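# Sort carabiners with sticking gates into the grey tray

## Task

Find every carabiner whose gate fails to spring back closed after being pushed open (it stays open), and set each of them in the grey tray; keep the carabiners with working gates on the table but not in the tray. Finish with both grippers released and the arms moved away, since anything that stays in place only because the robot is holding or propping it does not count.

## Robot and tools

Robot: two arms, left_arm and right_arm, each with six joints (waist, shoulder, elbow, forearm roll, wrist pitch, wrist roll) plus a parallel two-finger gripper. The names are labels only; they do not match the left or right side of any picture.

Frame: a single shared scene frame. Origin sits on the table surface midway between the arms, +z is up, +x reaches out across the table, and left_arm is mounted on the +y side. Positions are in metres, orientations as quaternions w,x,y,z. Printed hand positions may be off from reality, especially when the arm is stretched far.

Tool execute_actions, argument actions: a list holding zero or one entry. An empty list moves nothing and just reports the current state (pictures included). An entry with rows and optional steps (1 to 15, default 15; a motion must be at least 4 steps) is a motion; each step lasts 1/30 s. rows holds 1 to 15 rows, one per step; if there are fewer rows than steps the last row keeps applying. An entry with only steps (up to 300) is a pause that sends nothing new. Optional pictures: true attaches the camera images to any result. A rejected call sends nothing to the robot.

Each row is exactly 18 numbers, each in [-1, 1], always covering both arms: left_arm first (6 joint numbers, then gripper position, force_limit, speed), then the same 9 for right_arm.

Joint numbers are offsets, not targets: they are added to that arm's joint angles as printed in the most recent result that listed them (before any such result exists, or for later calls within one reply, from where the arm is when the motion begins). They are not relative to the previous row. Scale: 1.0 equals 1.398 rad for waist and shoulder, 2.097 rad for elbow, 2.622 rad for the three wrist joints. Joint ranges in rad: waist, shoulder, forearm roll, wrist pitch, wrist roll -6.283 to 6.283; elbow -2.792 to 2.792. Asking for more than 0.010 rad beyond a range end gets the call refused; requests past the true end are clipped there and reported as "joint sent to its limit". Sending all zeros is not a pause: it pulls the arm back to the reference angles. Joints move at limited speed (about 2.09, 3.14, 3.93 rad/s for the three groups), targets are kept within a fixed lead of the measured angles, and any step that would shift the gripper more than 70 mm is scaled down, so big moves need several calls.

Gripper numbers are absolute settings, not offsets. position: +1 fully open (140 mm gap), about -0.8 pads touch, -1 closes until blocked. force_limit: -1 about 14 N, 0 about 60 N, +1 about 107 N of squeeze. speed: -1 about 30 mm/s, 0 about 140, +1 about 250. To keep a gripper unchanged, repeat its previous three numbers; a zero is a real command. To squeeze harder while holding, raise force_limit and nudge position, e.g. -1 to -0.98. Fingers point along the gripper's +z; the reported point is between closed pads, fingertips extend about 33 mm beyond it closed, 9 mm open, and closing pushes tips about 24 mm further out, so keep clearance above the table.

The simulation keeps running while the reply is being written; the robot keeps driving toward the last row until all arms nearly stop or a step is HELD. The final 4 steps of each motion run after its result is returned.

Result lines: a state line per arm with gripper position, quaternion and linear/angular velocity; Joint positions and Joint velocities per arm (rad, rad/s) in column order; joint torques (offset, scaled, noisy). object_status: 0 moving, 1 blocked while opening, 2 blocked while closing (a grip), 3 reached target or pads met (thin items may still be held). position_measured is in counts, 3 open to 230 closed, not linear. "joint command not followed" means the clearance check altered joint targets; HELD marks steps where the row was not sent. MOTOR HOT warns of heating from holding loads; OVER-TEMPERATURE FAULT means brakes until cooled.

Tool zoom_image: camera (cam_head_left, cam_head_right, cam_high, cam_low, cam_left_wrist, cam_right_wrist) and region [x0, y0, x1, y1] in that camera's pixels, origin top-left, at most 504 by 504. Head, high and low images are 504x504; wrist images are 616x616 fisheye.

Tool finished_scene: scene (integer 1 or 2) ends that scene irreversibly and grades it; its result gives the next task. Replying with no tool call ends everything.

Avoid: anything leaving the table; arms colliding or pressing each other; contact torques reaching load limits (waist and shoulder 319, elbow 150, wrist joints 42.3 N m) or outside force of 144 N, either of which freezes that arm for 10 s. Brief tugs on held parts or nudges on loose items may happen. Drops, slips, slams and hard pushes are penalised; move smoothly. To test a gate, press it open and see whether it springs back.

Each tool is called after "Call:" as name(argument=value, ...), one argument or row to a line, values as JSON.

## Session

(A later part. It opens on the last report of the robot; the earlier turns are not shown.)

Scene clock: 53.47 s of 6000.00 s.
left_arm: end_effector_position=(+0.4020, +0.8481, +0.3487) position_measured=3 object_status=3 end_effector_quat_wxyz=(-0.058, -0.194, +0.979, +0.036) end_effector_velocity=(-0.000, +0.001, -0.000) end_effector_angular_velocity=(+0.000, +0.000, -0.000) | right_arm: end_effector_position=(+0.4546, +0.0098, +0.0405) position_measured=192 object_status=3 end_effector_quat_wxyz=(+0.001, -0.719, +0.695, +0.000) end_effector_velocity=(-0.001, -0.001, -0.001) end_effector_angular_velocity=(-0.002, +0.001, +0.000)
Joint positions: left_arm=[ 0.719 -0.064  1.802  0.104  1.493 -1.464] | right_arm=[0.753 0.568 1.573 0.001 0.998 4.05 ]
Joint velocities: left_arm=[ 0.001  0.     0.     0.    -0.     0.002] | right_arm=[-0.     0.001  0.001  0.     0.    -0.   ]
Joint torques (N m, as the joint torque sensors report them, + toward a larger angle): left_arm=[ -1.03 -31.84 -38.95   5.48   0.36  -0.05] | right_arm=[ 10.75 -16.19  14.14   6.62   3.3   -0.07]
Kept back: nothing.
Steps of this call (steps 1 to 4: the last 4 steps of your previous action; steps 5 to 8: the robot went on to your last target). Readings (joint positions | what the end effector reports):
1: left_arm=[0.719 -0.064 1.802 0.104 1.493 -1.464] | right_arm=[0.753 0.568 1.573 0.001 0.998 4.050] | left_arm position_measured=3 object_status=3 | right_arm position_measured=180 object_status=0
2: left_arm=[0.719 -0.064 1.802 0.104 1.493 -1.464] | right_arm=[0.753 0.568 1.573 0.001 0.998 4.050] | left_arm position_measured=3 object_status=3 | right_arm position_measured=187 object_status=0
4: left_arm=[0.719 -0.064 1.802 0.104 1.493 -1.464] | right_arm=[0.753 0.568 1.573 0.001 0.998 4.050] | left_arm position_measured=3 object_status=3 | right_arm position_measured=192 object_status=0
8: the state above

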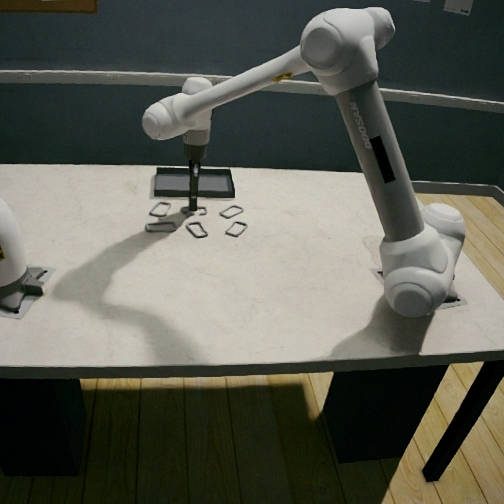

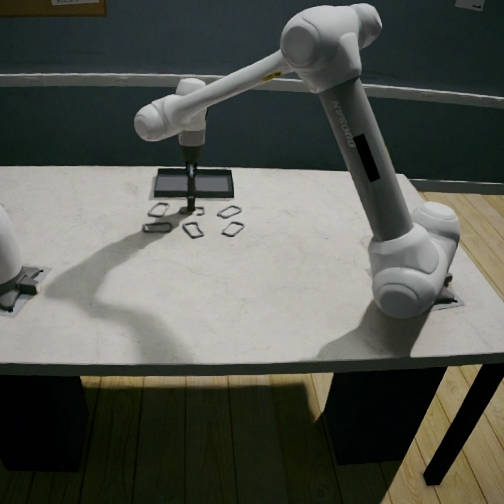

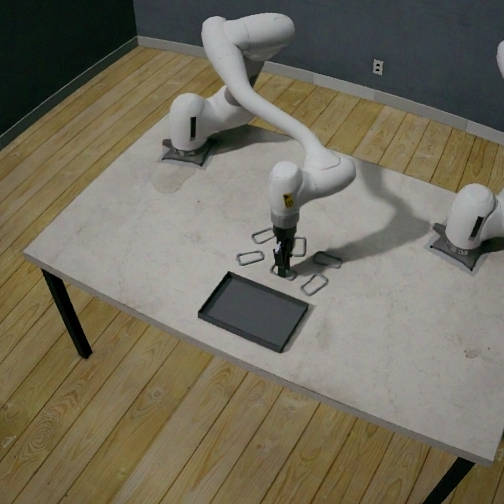

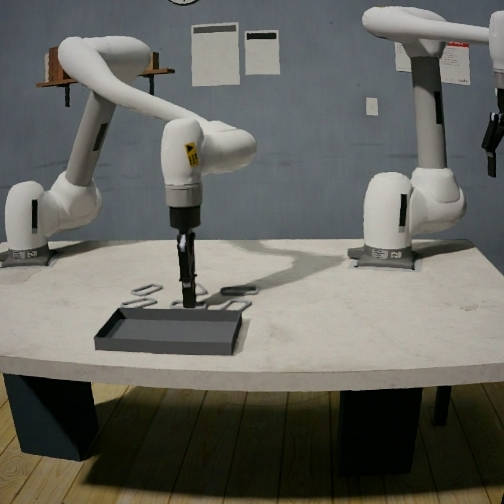

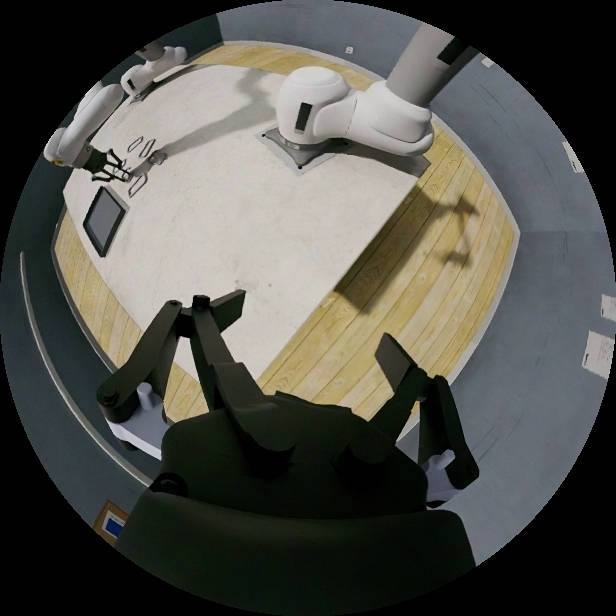

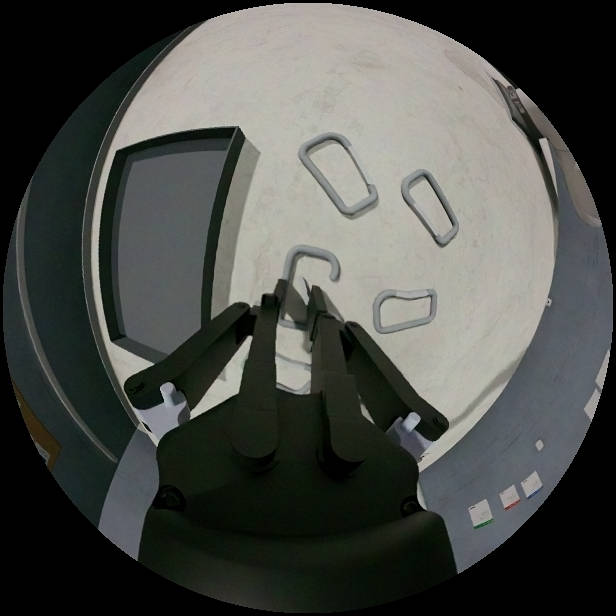

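Call:
execute_actions(
  actions=[
    {"rows":[[0,0,0,0,0,0,1,0,0,0,-0.006,-0.003,0,0.006,0,0.2,-0.3,0.3]],"steps":15},
  ],
)

Call:
execute_actions(
  actions=[
    {"steps":5},
  ],
  pictures=true,
)

Call:
zoom_image(
  camera="cam_right_wrist",
  region=[200,180,420,400],
)

Scene clock: 54.10 s of 6000.00 s.
left_arm: end_effector_position=(+0.4020, +0.8481, +0.3487) position_measured=3 object_status=3 end_effector_quat_wxyz=(-0.058, -0.194, +0.979, +0.036) end_effector_velocity=(+0.001, -0.001, -0.000) end_effector_angular_velocity=(-0.001, -0.000, -0.003) | right_arm: end_effector_position=(+0.4544, +0.0094, +0.0498) position_measured=106 object_status=0 end_effector_quat_wxyz=(+0.000, -0.719, +0.695, +0.000) end_effector_velocity=(+0.001, +0.000, +0.004) end_effector_angular_velocity=(+0.003, -0.002, -0.000)
Joint positions: left_arm=[ 0.719 -0.064  1.802  0.104  1.493 -1.464] | right_arm=[0.753 0.56  1.567 0.001 1.013 4.05 ]
Joint velocities: left_arm=[-0.001  0.    -0.    -0.001 -0.     0.001] | right_arm=[-0.    -0.005 -0.002 -0.     0.002  0.   ]
Joint torques (N m, as the joint torque sensors report them, + toward a larger angle): left_arm=[ -0.37 -32.65 -39.05   5.41   0.4    0.08] | right_arm=[  3.37 -91.32 -33.99   3.84  -0.21  -0.39]
Steps of this call (steps 1 to 8: the robot went on to your last target; steps 9 to 19: the first 11 steps of this action). Readings (joint positions | what the end effector reports):
9: left_arm=[0.719 -0.064 1.802 0.104 1.493 -1.464] | right_arm=[0.753 0.568 1.574 0.001 0.998 4.050] | left_arm position_measured=3 object_status=3 | right_arm position_measured=192 object_status=0
10: left_arm=[0.719 -0.064 1.802 0.104 1.493 -1.464] | right_arm=[0.753 0.567 1.573 0.001 1.001 4.050] | left_arm position_measured=3 object_status=3 | right_arm position_measured=188 object_status=0
12: left_arm=[0.719 -0.064 1.802 0.104 1.493 -1.464] | right_arm=[0.753 0.564 1.570 0.001 1.009 4.050] | left_arm position_measured=3 object_status=3 | right_arm position_measured=170 object_status=0
16: left_arm=[0.719 -0.064 1.802 0.104 1.493 -1.464] | right_arm=[0.753 0.561 1.568 0.001 1.013 4.050] | left_arm position_measured=3 object_status=3 | right_arm position_measured=132 object_status=0
19: the state above

Scene clock: 54.27 s of 6000.00 s.
left_arm: end_effector_position=(+0.4020, +0.8481, +0.3487) position_measured=3 object_status=3 end_effector_quat_wxyz=(-0.058, -0.194, +0.979, +0.036) end_effector_velocity=(-0.000, +0.001, -0.000) end_effector_angular_velocity=(+0.000, +0.001, -0.000) | right_arm: end_effector_position=(+0.4544, +0.0095, +0.0501) position_measured=104 object_status=0 end_effector_quat_wxyz=(+0.000, -0.719, +0.695, +0.000) end_effector_velocity=(-0.000, +0.000, +0.000) end_effector_angular_velocity=(+0.000, +0.000, +0.001)
Joint positions: left_arm=[ 0.719 -0.064  1.802  0.104  1.493 -1.464] | right_arm=[0.753 0.56  1.567 0.001 1.014 4.05 ]
Joint velocities: left_arm=[ 0.001  0.001 -0.     0.001 -0.     0.001] | right_arm=[ 0.    -0.    -0.     0.001 -0.    -0.001]
Joint torques (N m, as the joint torque sensors report them, + toward a larger angle): left_arm=[ -0.02 -32.38 -39.05   5.41   0.33   0.05] | right_arm=[  3.94 -90.73 -33.77   3.94  -0.08  -0.27]
Kept back: nothing.
Steps of this call (steps 1 to 4: the last 4 steps of your previous action; step 5: the robot went on to your last target). Readings (joint positions | what the end effector reports):
1: left_arm=[0.719 -0.064 1.802 0.104 1.493 -1.464] | right_arm=[0.753 0.560 1.567 0.001 1.013 4.050] | left_arm position_measured=3 object_status=3 | right_arm position_measured=104 object_status=0
2: left_arm=[0.719 -0.064 1.802 0.104 1.493 -1.464] | right_arm=[0.753 0.560 1.567 0.001 1.014 4.050] | left_arm position_measured=3 object_status=3 | right_arm position_measured=104 object_status=0
4: left_arm=[0.719 -0.064 1.802 0.104 1.493 -1.464] | right_arm=[0.753 0.560 1.567 0.001 1.014 4.050] | left_arm position_measured=3 object_status=3 | right_arm position_measured=104 object_status=0
5: the state above

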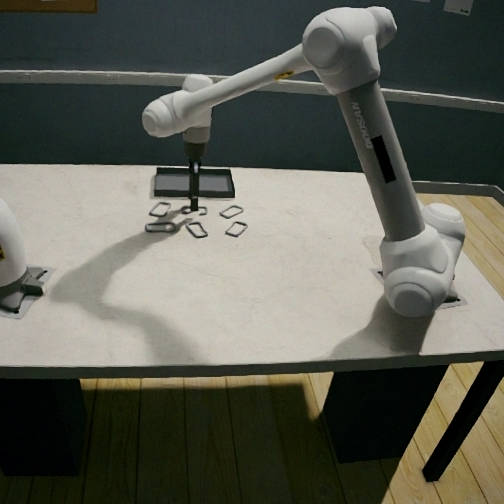

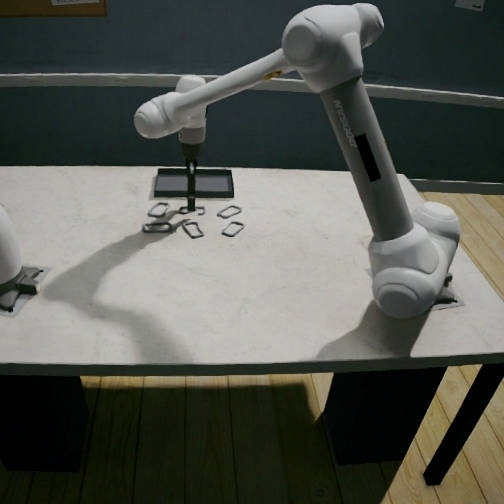

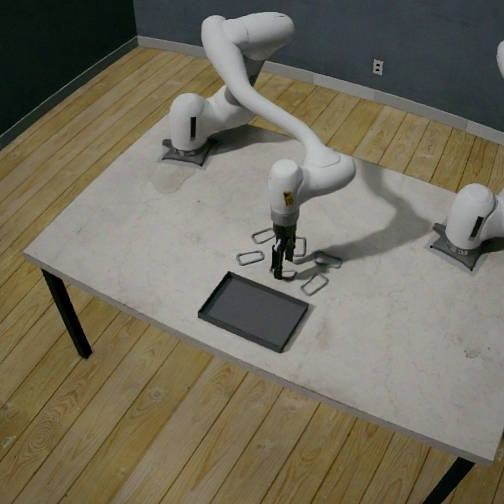

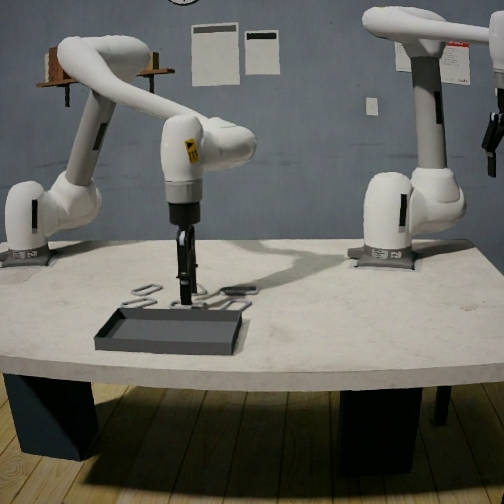

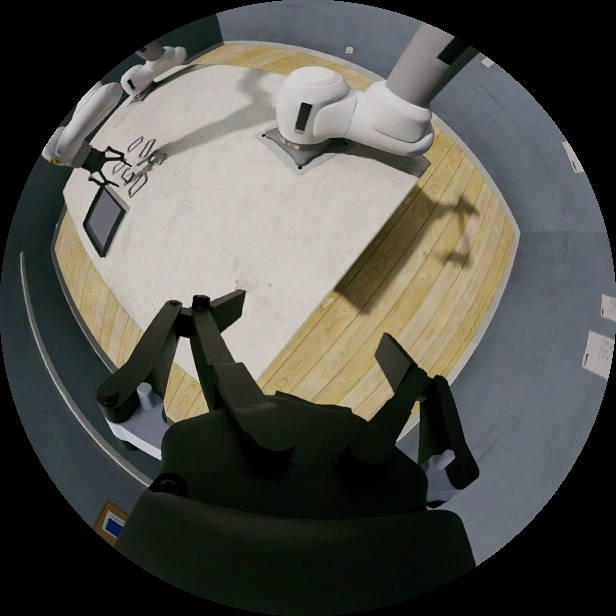

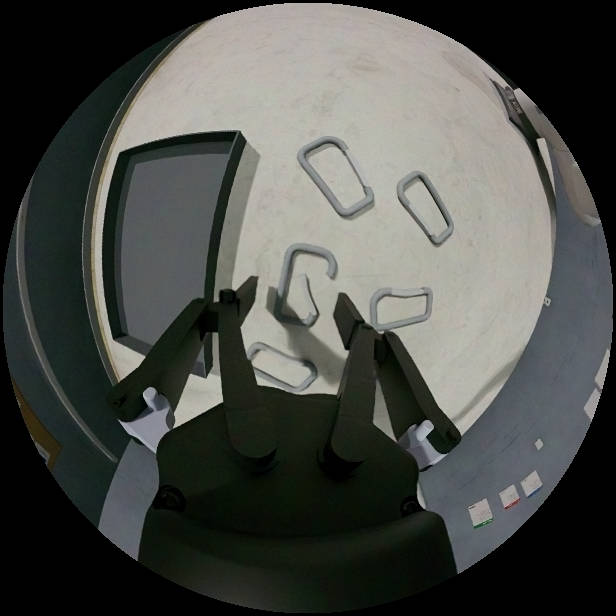

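Region (200, 180, 420, 400) of cam_right_wrist's 616x616 image, scaled by 2.291, with more detail than that image has.

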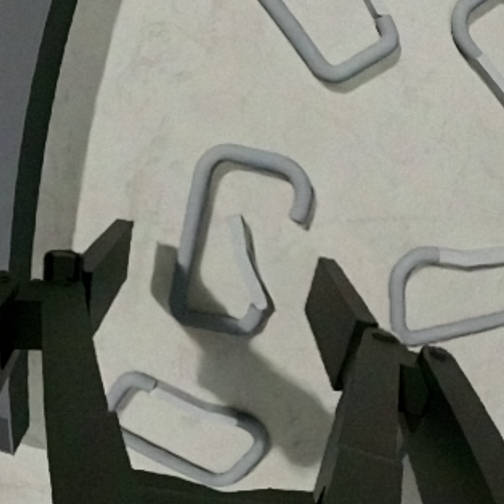

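Call:
execute_actions(
  actions=[
    {"rows":[[0,0,0,0,0,0,1,0,0,0,0.0047,0.0017,0,-0.0041,0,0.1,-0.5,0],[0,0,0,0,0,0,1,0,0,0,0.0095,0.0035,0,-0.0082,0,0.1,-0.5,0]],"steps":15},
  ],
)

Call:
execute_actions(
  actions=[
    {"rows":[[0,0,0,0,0,0,1,0,0,0,0,0,0,0,0,-0.25,-0.5,-0.3]],"steps":15},
  ],
)

Call:
execute_actions(
  actions=[
    {"steps":6},
  ],
  pictures=true,
)

Call:
zoom_image(
  camera="cam_right_wrist",
  region=[200,180,420,400],
)

Call:
zoom_image(
  camera="cam_low",
  region=[130,260,260,330],
)

Scene clock: 54.97 s of 6000.00 s.
left_arm: end_effector_position=(+0.4020, +0.8481, +0.3487) position_measured=3 object_status=3 end_effector_quat_wxyz=(-0.058, -0.194, +0.979, +0.036) end_effector_velocity=(+0.001, -0.000, -0.001) end_effector_angular_velocity=(-0.001, +0.001, +0.000) | right_arm: end_effector_position=(+0.4551, +0.0103, +0.0363) position_measured=117 object_status=0 end_effector_quat_wxyz=(+0.001, -0.719, +0.695, +0.000) end_effector_velocity=(-0.000, -0.001, -0.006) end_effector_angular_velocity=(-0.003, +0.002, +0.001)
Joint positions: left_arm=[ 0.719 -0.064  1.802  0.104  1.493 -1.464] | right_arm=[0.753 0.573 1.574 0.001 0.992 4.05 ]
Joint velocities: left_arm=[-0.001  0.001  0.    -0.    -0.    -0.001] | right_arm=[-0.     0.006  0.003 -0.    -0.004 -0.001]
Joint torques (N m, as the joint torque sensors report them, + toward a larger angle): left_arm=[  0.52 -32.16 -39.47   5.43   0.46   0.02] | right_arm=[  4.22 -92.76 -34.12   3.72  -0.4   -0.44]
Steps of this call (steps 1 to 10: the robot went on to your last target; steps 11 to 21: the first 11 steps of this action). Readings (joint positions | what the end effector reports):
11: left_arm=[0.719 -0.064 1.802 0.104 1.493 -1.464] | right_arm=[0.753 0.560 1.567 0.001 1.014 4.050] | left_arm position_measured=3 object_status=3 | right_arm position_measured=104 object_status=0
12: left_arm=[0.719 -0.064 1.802 0.104 1.493 -1.464] | right_arm=[0.753 0.561 1.567 0.001 1.012 4.050] | left_arm position_measured=3 object_status=3 | right_arm position_measured=106 object_status=0
14: left_arm=[0.719 -0.064 1.802 0.104 1.493 -1.464] | right_arm=[0.753 0.567 1.571 0.001 1.001 4.050] | left_arm position_measured=3 object_status=3 | right_arm position_measured=117 object_status=0
18: left_arm=[0.719 -0.064 1.802 0.104 1.493 -1.464] | right_arm=[0.753 0.572 1.574 0.001 0.993 4.050] | left_arm position_measured=3 object_status=3 | right_arm position_measured=117 object_status=0
21: the state above

Scene clock: 55.47 s of 6000.00 s.
left_arm: end_effector_position=(+0.4020, +0.8481, +0.3487) position_measured=3 object_status=3 end_effector_quat_wxyz=(-0.058, -0.194, +0.979, +0.036) end_effector_velocity=(+0.000, -0.000, -0.000) end_effector_angular_velocity=(-0.000, +0.000, +0.000) | right_arm: end_effector_position=(+0.4550, +0.0103, +0.0360) position_measured=160 object_status=0 end_effector_quat_wxyz=(+0.001, -0.719, +0.695, +0.000) end_effector_velocity=(-0.000, -0.000, -0.001) end_effector_angular_velocity=(-0.002, +0.001, +0.001)
Joint positions: left_arm=[ 0.719 -0.064  1.802  0.104  1.493 -1.464] | right_arm=[0.753 0.573 1.574 0.001 0.992 4.05 ]
Joint velocities: left_arm=[-0.001  0.     0.    -0.     0.    -0.001] | right_arm=[ 0.     0.001  0.    -0.001  0.    -0.   ]
Joint torques (N m, as the joint torque sensors report them, + toward a larger angle): left_arm=[ -0.29 -32.04 -39.05   5.44   0.31   0.12] | right_arm=[  4.3  -91.79 -33.46   3.86  -0.21  -0.17]
Steps of this call (steps 1 to 4: the last 4 steps of your previous action; steps 5 to 15: the first 11 steps of this action, its rows measured from where the robot was after step 4). Readings (joint positions | what the end effector reports):
4: left_arm=[0.719 -0.064 1.802 0.104 1.493 -1.464] | right_arm=[0.753 0.573 1.574 0.001 0.992 4.050] | left_arm position_measured=3 object_status=3 | right_arm position_measured=117 object_status=3
5: left_arm=[0.719 -0.064 1.802 0.104 1.493 -1.464] | right_arm=[0.753 0.573 1.574 0.001 0.992 4.050] | left_arm position_measured=3 object_status=3 | right_arm position_measured=117 object_status=0
6: left_arm=[0.719 -0.064 1.802 0.104 1.493 -1.464] | right_arm=[0.753 0.573 1.574 0.001 0.992 4.050] | left_arm position_measured=3 object_status=3 | right_arm position_measured=119 object_status=0
8: left_arm=[0.719 -0.064 1.802 0.104 1.493 -1.464] | right_arm=[0.753 0.573 1.574 0.001 0.992 4.050] | left_arm position_measured=3 object_status=3 | right_arm position_measured=130 object_status=0
12: left_arm=[0.719 -0.064 1.802 0.104 1.493 -1.464] | right_arm=[0.753 0.573 1.574 0.001 0.992 4.050] | left_arm position_measured=3 object_status=3 | right_arm position_measured=153 object_status=0
15: the state above

Scene clock: 55.67 s of 6000.00 s.
left_arm: end_effector_position=(+0.4020, +0.8481, +0.3487) position_measured=3 object_status=3 end_effector_quat_wxyz=(-0.058, -0.194, +0.979, +0.036) end_effector_velocity=(+0.000, -0.000, +0.000) end_effector_angular_velocity=(+0.000, -0.000, -0.001) | right_arm: end_effector_position=(+0.4550, +0.0103, +0.0360) position_measured=160 object_status=3 end_effector_quat_wxyz=(+0.001, -0.719, +0.695, +0.000) end_effector_velocity=(+0.000, -0.000, +0.000) end_effector_angular_velocity=(+0.000, -0.000, +0.000)
Joint positions: left_arm=[ 0.719 -0.064  1.802  0.104  1.493 -1.464] | right_arm=[0.753 0.573 1.574 0.001 0.992 4.05 ]
Joint velocities: left_arm=[-0.001 -0.     0.    -0.    -0.     0.   ] | right_arm=[-0.    -0.001  0.    -0.     0.    -0.   ]
Joint torques (N m, as the joint torque sensors report them, + toward a larger angle): left_arm=[  0.31 -32.15 -39.23   5.43   0.47  -0.07] | right_arm=[  3.75 -92.48 -33.79   3.63  -0.13  -0.33]
Kept back: nothing.
Steps of this call (steps 1 to 4: the last 4 steps of your previous action; steps 5 to 6: the robot went on to your last target). Readings (joint positions | what the end effector reports):
1: left_arm=[0.719 -0.064 1.802 0.104 1.493 -1.464] | right_arm=[0.753 0.573 1.574 0.001 0.992 4.050] | left_arm position_measured=3 object_status=3 | right_arm position_measured=160 object_status=0
2: left_arm=[0.719 -0.064 1.802 0.104 1.493 -1.464] | right_arm=[0.753 0.573 1.574 0.001 0.992 4.050] | left_arm position_measured=3 object_status=3 | right_arm position_measured=160 object_status=0
4: left_arm=[0.719 -0.064 1.802 0.104 1.493 -1.464] | right_arm=[0.753 0.573 1.574 0.001 0.992 4.050] | left_arm position_measured=3 object_status=3 | right_arm position_measured=160 object_status=3
6: the state above

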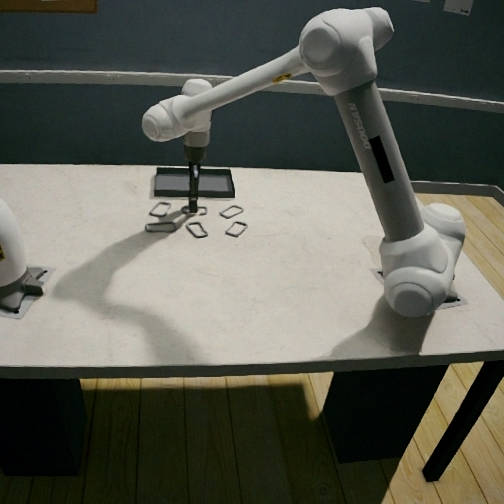

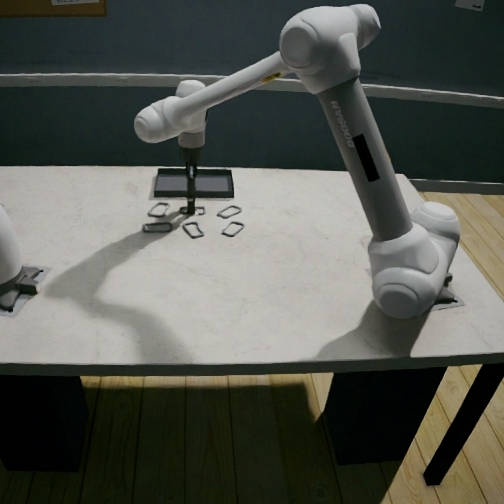

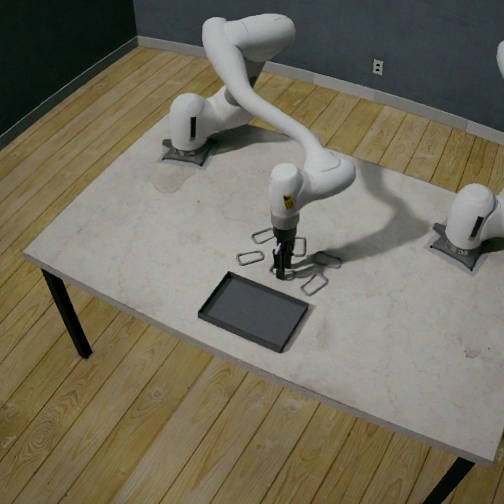

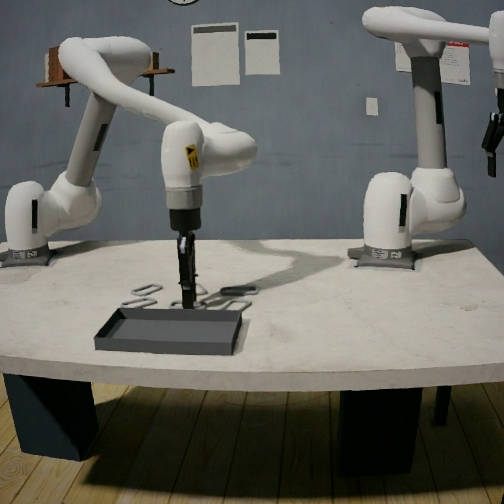

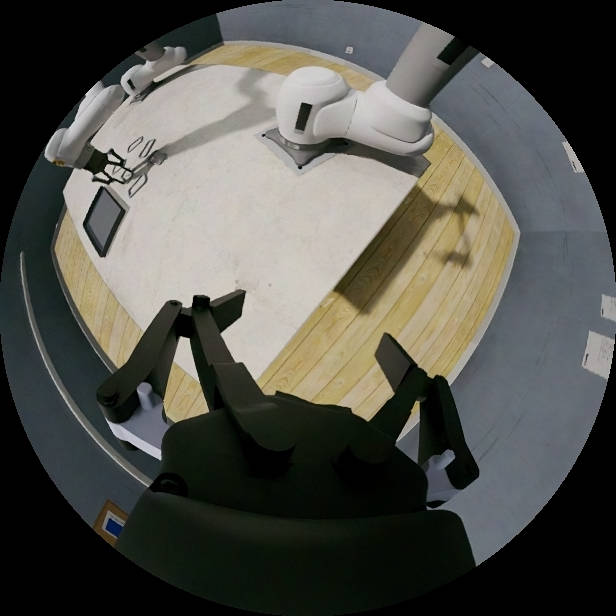

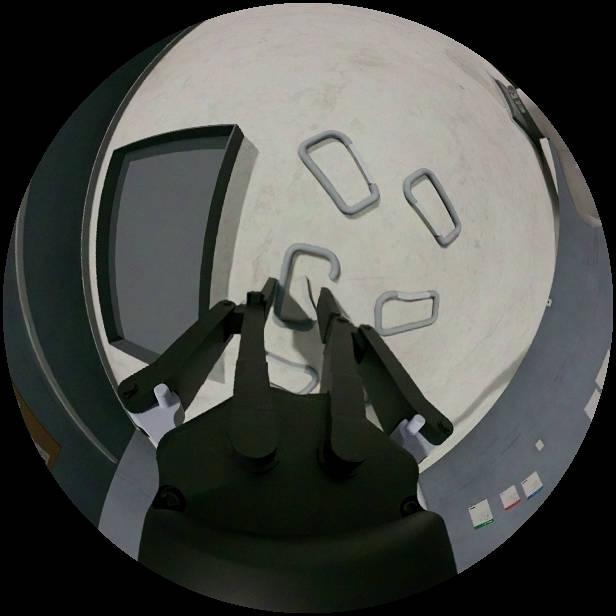

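Region (200, 180, 420, 400) of cam_right_wrist's 616x616 image, scaled by 2.291, with more detail than that image has.

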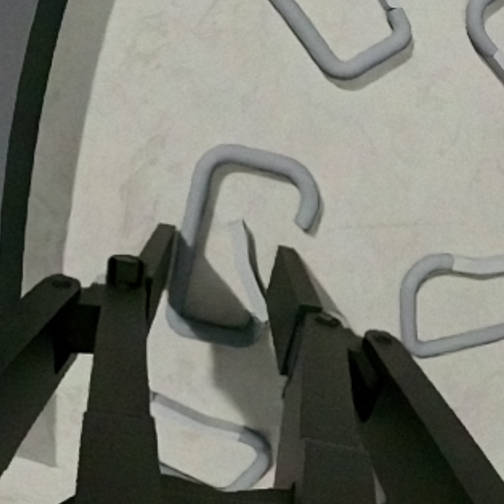

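Region (130, 260, 260, 330) of cam_low's 504x504 image, scaled by 3.877, with more detail than that image has; it fills the top 271 rows of this view, and the rest is white.

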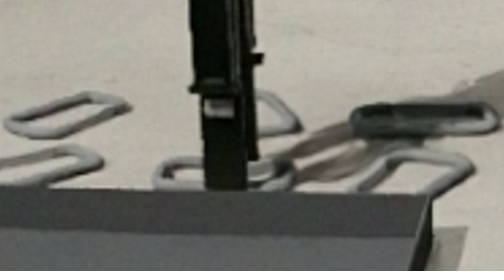

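Call:
execute_actions(
  actions=[
    {"rows":[[0,0,0,0,0,0,1,0,0,0,0,0,0,0,0,-0.45,-0.3,-0.3]],"steps":15},
  ],
  pictures=true,
)

Call:
zoom_image(
  camera="cam_right_wrist",
  region=[200,180,420,400],
)

Scene clock: 56.27 s of 6000.00 s.
left_arm: end_effector_position=(+0.4020, +0.8481, +0.3487) position_measured=3 object_status=3 end_effector_quat_wxyz=(-0.058, -0.194, +0.979, +0.036) end_effector_velocity=(+0.000, -0.001, -0.000) end_effector_angular_velocity=(-0.000, +0.000, +0.000) | right_arm: end_effector_position=(+0.4550, +0.0103, +0.0360) position_measured=171 object_status=0 end_effector_quat_wxyz=(+0.001, -0.719, +0.695, +0.000) end_effector_velocity=(+0.000, -0.000, -0.000) end_effector_angular_velocity=(-0.001, +0.000, +0.000)
Joint positions: left_arm=[ 0.719 -0.064  1.802  0.104  1.493 -1.464] | right_arm=[0.753 0.573 1.574 0.001 0.992 4.05 ]
Joint velocities: left_arm=[-0.001  0.     0.    -0.    -0.    -0.002] | right_arm=[-0.  0.  0. -0.  0. -0.]
Joint torques (N m, as the joint torque sensors report them, + toward a larger angle): left_arm=[ -0.54 -32.43 -39.24   5.44   0.4    0.02] | right_arm=[  6.35 -71.61 -20.78   4.86   0.78  -0.38]
Steps of this call (steps 1 to 7: the robot went on to your last target; steps 8 to 18: the first 11 steps of this action). Readings (joint positions | what the end effector reports):
8: left_arm=[0.719 -0.064 1.802 0.104 1.493 -1.464] | right_arm=[0.753 0.573 1.574 0.001 0.992 4.050] | left_arm position_measured=3 object_status=3 | right_arm position_measured=160 object_status=0
9: left_arm=[0.719 -0.064 1.802 0.104 1.493 -1.464] | right_arm=[0.753 0.573 1.574 0.001 0.992 4.050] | left_arm position_measured=3 object_status=3 | right_arm position_measured=162 object_status=0
11: left_arm=[0.719 -0.064 1.802 0.104 1.493 -1.464] | right_arm=[0.753 0.573 1.574 0.001 0.992 4.050] | left_arm position_measured=3 object_status=3 | right_arm position_measured=170 object_status=0
15: left_arm=[0.719 -0.064 1.802 0.104 1.493 -1.464] | right_arm=[0.753 0.573 1.574 0.001 0.992 4.050] | left_arm position_measured=3 object_status=3 | right_arm position_measured=170 object_status=0
18: the state above

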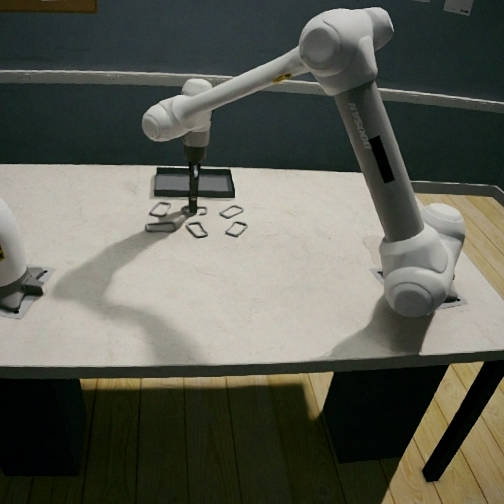

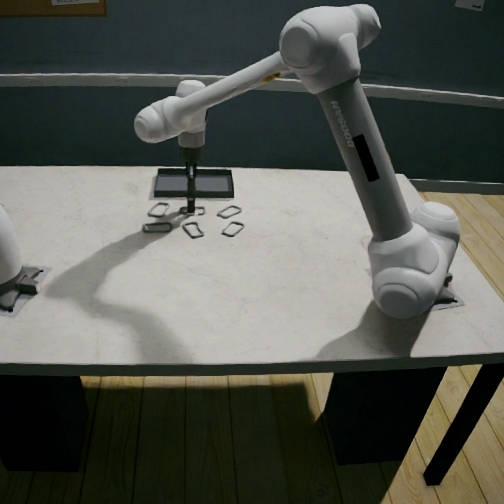

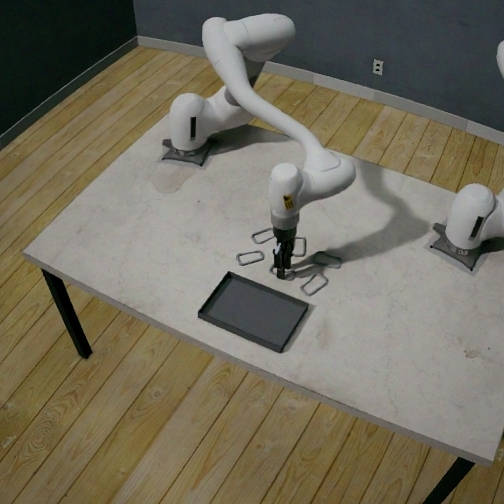

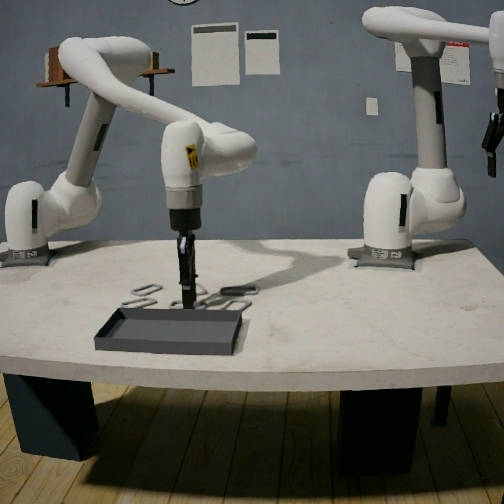

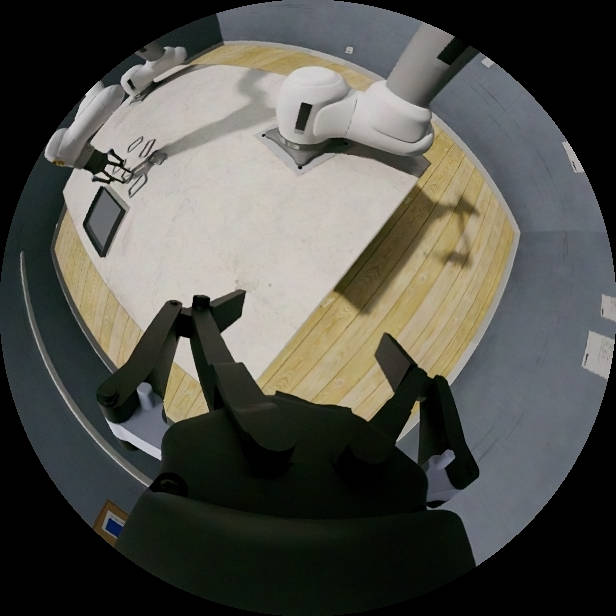

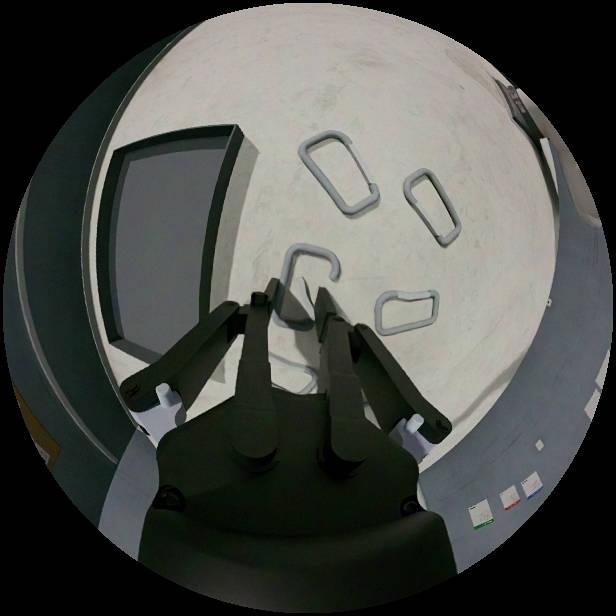

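Region (200, 180, 420, 400) of cam_right_wrist's 616x616 image, scaled by 2.291, with more detail than that image has.

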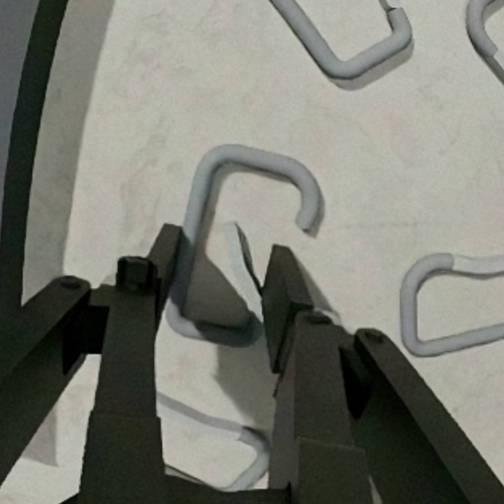

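Call:
execute_actions(
  actions=[
    {"rows":[[0,0,0,0,0,0,1,0,0,0,0,0,0,0,0,-1,-0.3,-0.3]],"steps":10},
  ],
)

Scene clock: 56.60 s of 6000.00 s.
left_arm: end_effector_position=(+0.4020, +0.8481, +0.3487) position_measured=3 object_status=3 end_effector_quat_wxyz=(-0.058, -0.194, +0.979, +0.036) end_effector_velocity=(-0.000, +0.000, +0.000) end_effector_angular_velocity=(+0.000, -0.000, -0.001) | right_arm: end_effector_position=(+0.4550, +0.0103, +0.0360) position_measured=171 object_status=2 end_effector_quat_wxyz=(+0.001, -0.719, +0.695, +0.000) end_effector_velocity=(+0.000, +0.000, +0.001) end_effector_angular_velocity=(+0.001, +0.000, -0.001)
Joint positions: left_arm=[ 0.719 -0.064  1.802  0.104  1.493 -1.464] | right_arm=[0.753 0.573 1.574 0.001 0.992 4.05 ]
Joint velocities: left_arm=[ 0.    -0.    -0.     0.    -0.     0.001] | right_arm=[-0.    -0.001 -0.     0.001  0.     0.   ]
Joint torques (N m, as the joint torque sensors report them, + toward a larger angle): left_arm=[ -0.97 -32.6  -38.95   5.34   0.42   0.07] | right_arm=[  6.28 -70.57 -20.97   5.14   0.65  -0.32]
Steps of this call (steps 1 to 4: the last 4 steps of your previous action; steps 5 to 10: the first 6 steps of this action). Readings (joint positions | what the end effector reports):
5: left_arm=[0.719 -0.064 1.802 0.104 1.493 -1.464] | right_arm=[0.753 0.573 1.574 0.001 0.992 4.050] | left_arm position_measured=3 object_status=3 | right_arm position_measured=171 object_status=0
6: left_arm=[0.719 -0.064 1.802 0.104 1.493 -1.464] | right_arm=[0.753 0.573 1.574 0.001 0.992 4.050] | left_arm position_measured=3 object_status=3 | right_arm position_measured=171 object_status=0
8: left_arm=[0.719 -0.064 1.802 0.104 1.493 -1.464] | right_arm=[0.753 0.573 1.574 0.001 0.992 4.050] | left_arm position_measured=3 object_status=3 | right_arm position_measured=171 object_status=0
10: the state above

Status 2. Raise ~1.5 mm and watch the count.

Call:
execute_actions(
  actions=[
    {"rows":[[0,0,0,0,0,0,1,0,0,0,-0.0005,-0.0002,0,0.0004,0,-1,-0.3,-0.3],[0,0,0,0,0,0,1,0,0,0,-0.0005,-0.0002,0,0.0004,0,-1,-0.3,-0.3],[0,0,0,0,0,0,1,0,0,0,-0.0005,-0.0002,0,0.0004,0,-1,-0.3,-0.3],[0,0,0,0,0,0,1,0,0,0,-0.0005,-0.0002,0,0.0004,0,-1,-0.3,-0.3],[0,0,0,0,0,0,1,0,0,0,-0.001,-0.0004,0,0.0008,0,-1,-0.3,-0.3],[0,0,0,0,0,0,1,0,0,0,-0.001,-0.0004,0,0.0008,0,-1,-0.3,-0.3],[0,0,0,0,0,0,1,0,0,0,-0.001,-0.0004,0,0.0008,0,-1,-0.3,-0.3],[0,0,0,0,0,0,1,0,0,0,-0.0016,-0.0006,0,0.0013,0,-1,-0.3,-0.3]],"steps":15},
  ],
  pictures=true,
)

Call:
zoom_image(
  camera="cam_right_wrist",
  region=[200,180,420,400],
)

Scene clock: 57.27 s of 6000.00 s.
left_arm: end_effector_position=(+0.4020, +0.8481, +0.3487) position_measured=3 object_status=3 end_effector_quat_wxyz=(-0.058, -0.194, +0.979, +0.036) end_effector_velocity=(-0.000, +0.000, -0.000) end_effector_angular_velocity=(-0.000, -0.000, +0.001) | right_arm: end_effector_position=(+0.4550, +0.0103, +0.0380) position_measured=171 object_status=2 end_effector_quat_wxyz=(+0.001, -0.719, +0.695, +0.000) end_effector_velocity=(-0.000, +0.000, +0.005) end_effector_angular_velocity=(+0.001, +0.000, -0.001)
Joint positions: left_arm=[ 0.719 -0.064  1.802  0.104  1.493 -1.464] | right_arm=[0.753 0.571 1.573 0.001 0.995 4.05 ]
Joint velocities: left_arm=[ 0.001  0.    -0.    -0.    -0.    -0.   ] | right_arm=[ 0.    -0.005 -0.002  0.001  0.007  0.   ]
Joint torques (N m, as the joint torque sensors report them, + toward a larger angle): left_arm=[ -0.72 -32.68 -39.31   5.33   0.4    0.01] | right_arm=[  2.25 -88.11 -33.15   3.91  -0.09  -0.29]
Steps of this call (steps 1 to 4: the last 4 steps of your previous action; steps 5 to 9: the robot went on to your last target; steps 10 to 20: the first 11 steps of this action). Readings (joint positions | what the end effector reports):
10: left_arm=[0.719 -0.064 1.802 0.104 1.493 -1.464] | right_arm=[0.753 0.573 1.574 0.001 0.992 4.050] | left_arm position_measured=3 object_status=3 | right_arm position_measured=171 object_status=2
11: left_arm=[0.719 -0.064 1.802 0.104 1.493 -1.464] | right_arm=[0.753 0.573 1.574 0.001 0.992 4.050] | left_arm position_measured=3 object_status=3 | right_arm position_measured=171 object_status=2
13: left_arm=[0.719 -0.064 1.802 0.104 1.493 -1.464] | right_arm=[0.753 0.573 1.574 0.001 0.992 4.050] | left_arm position_measured=3 object_status=3 | right_arm position_measured=171 object_status=2
17: left_arm=[0.719 -0.064 1.802 0.104 1.493 -1.464] | right_arm=[0.753 0.572 1.574 0.001 0.994 4.050] | left_arm position_measured=3 object_status=3 | right_arm position_measured=171 object_status=2
20: the state above

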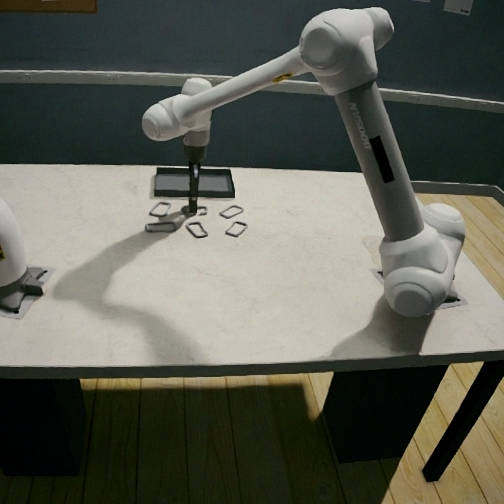

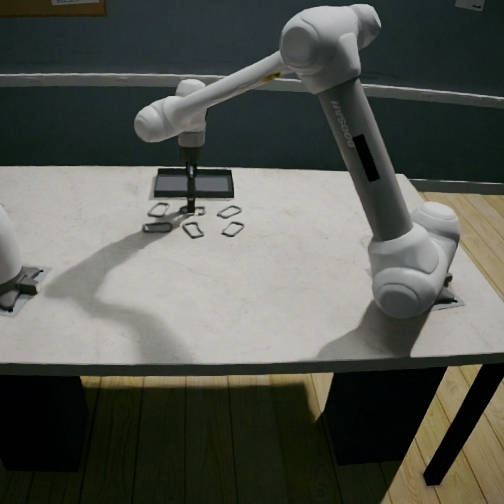

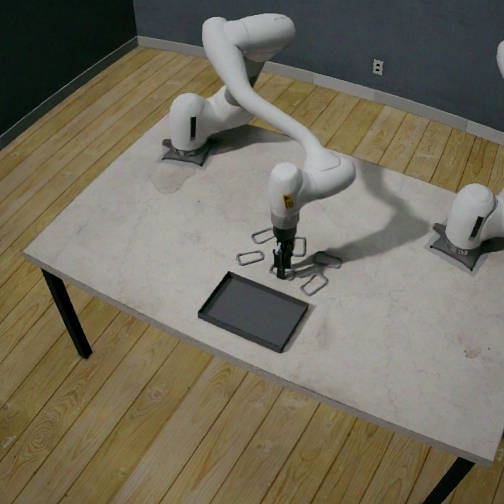

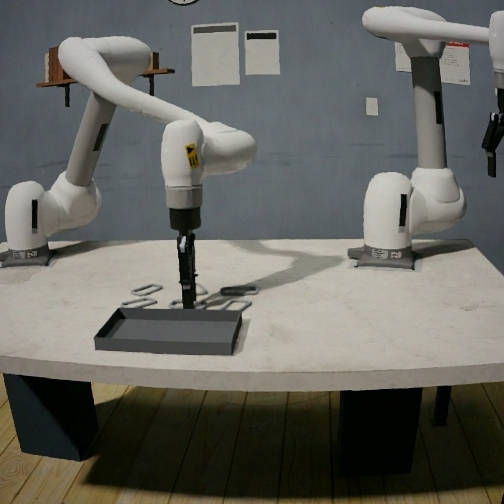

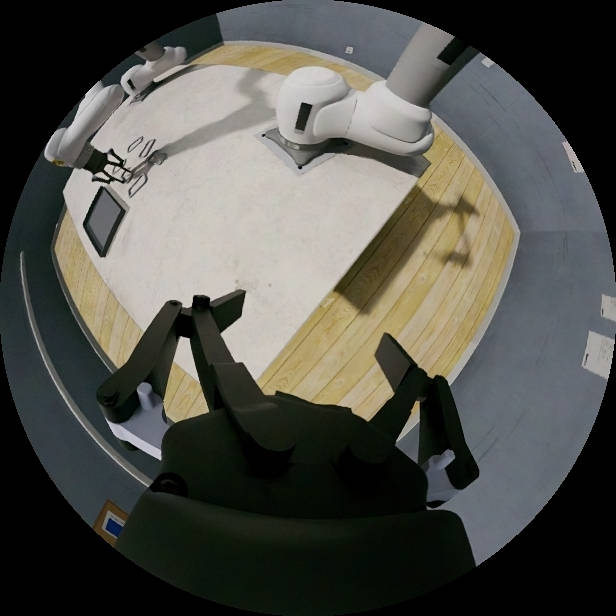

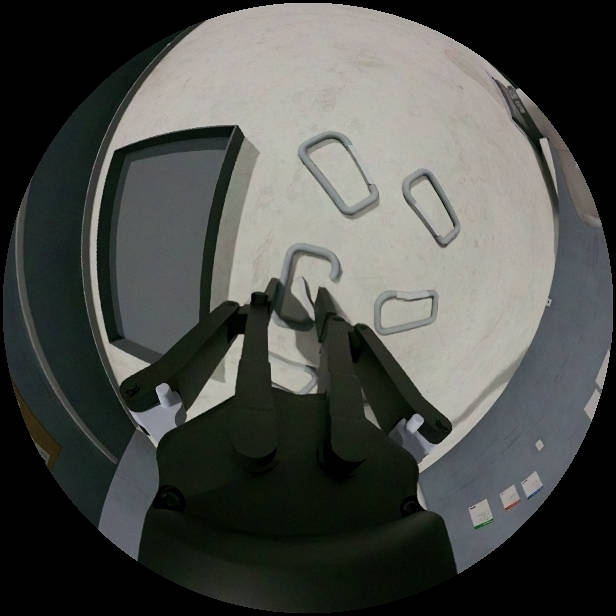

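Region (200, 180, 420, 400) of cam_right_wrist's 616x616 image, scaled by 2.291, with more detail than that image has.

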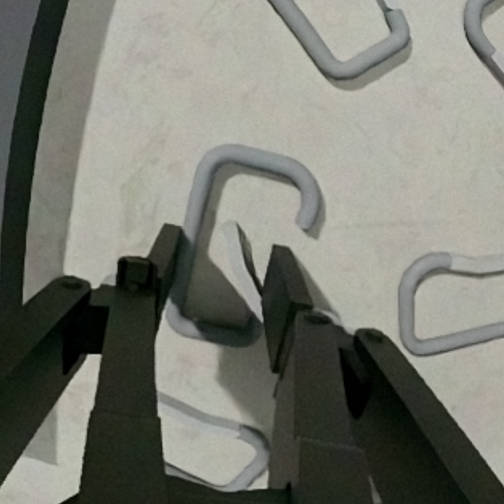

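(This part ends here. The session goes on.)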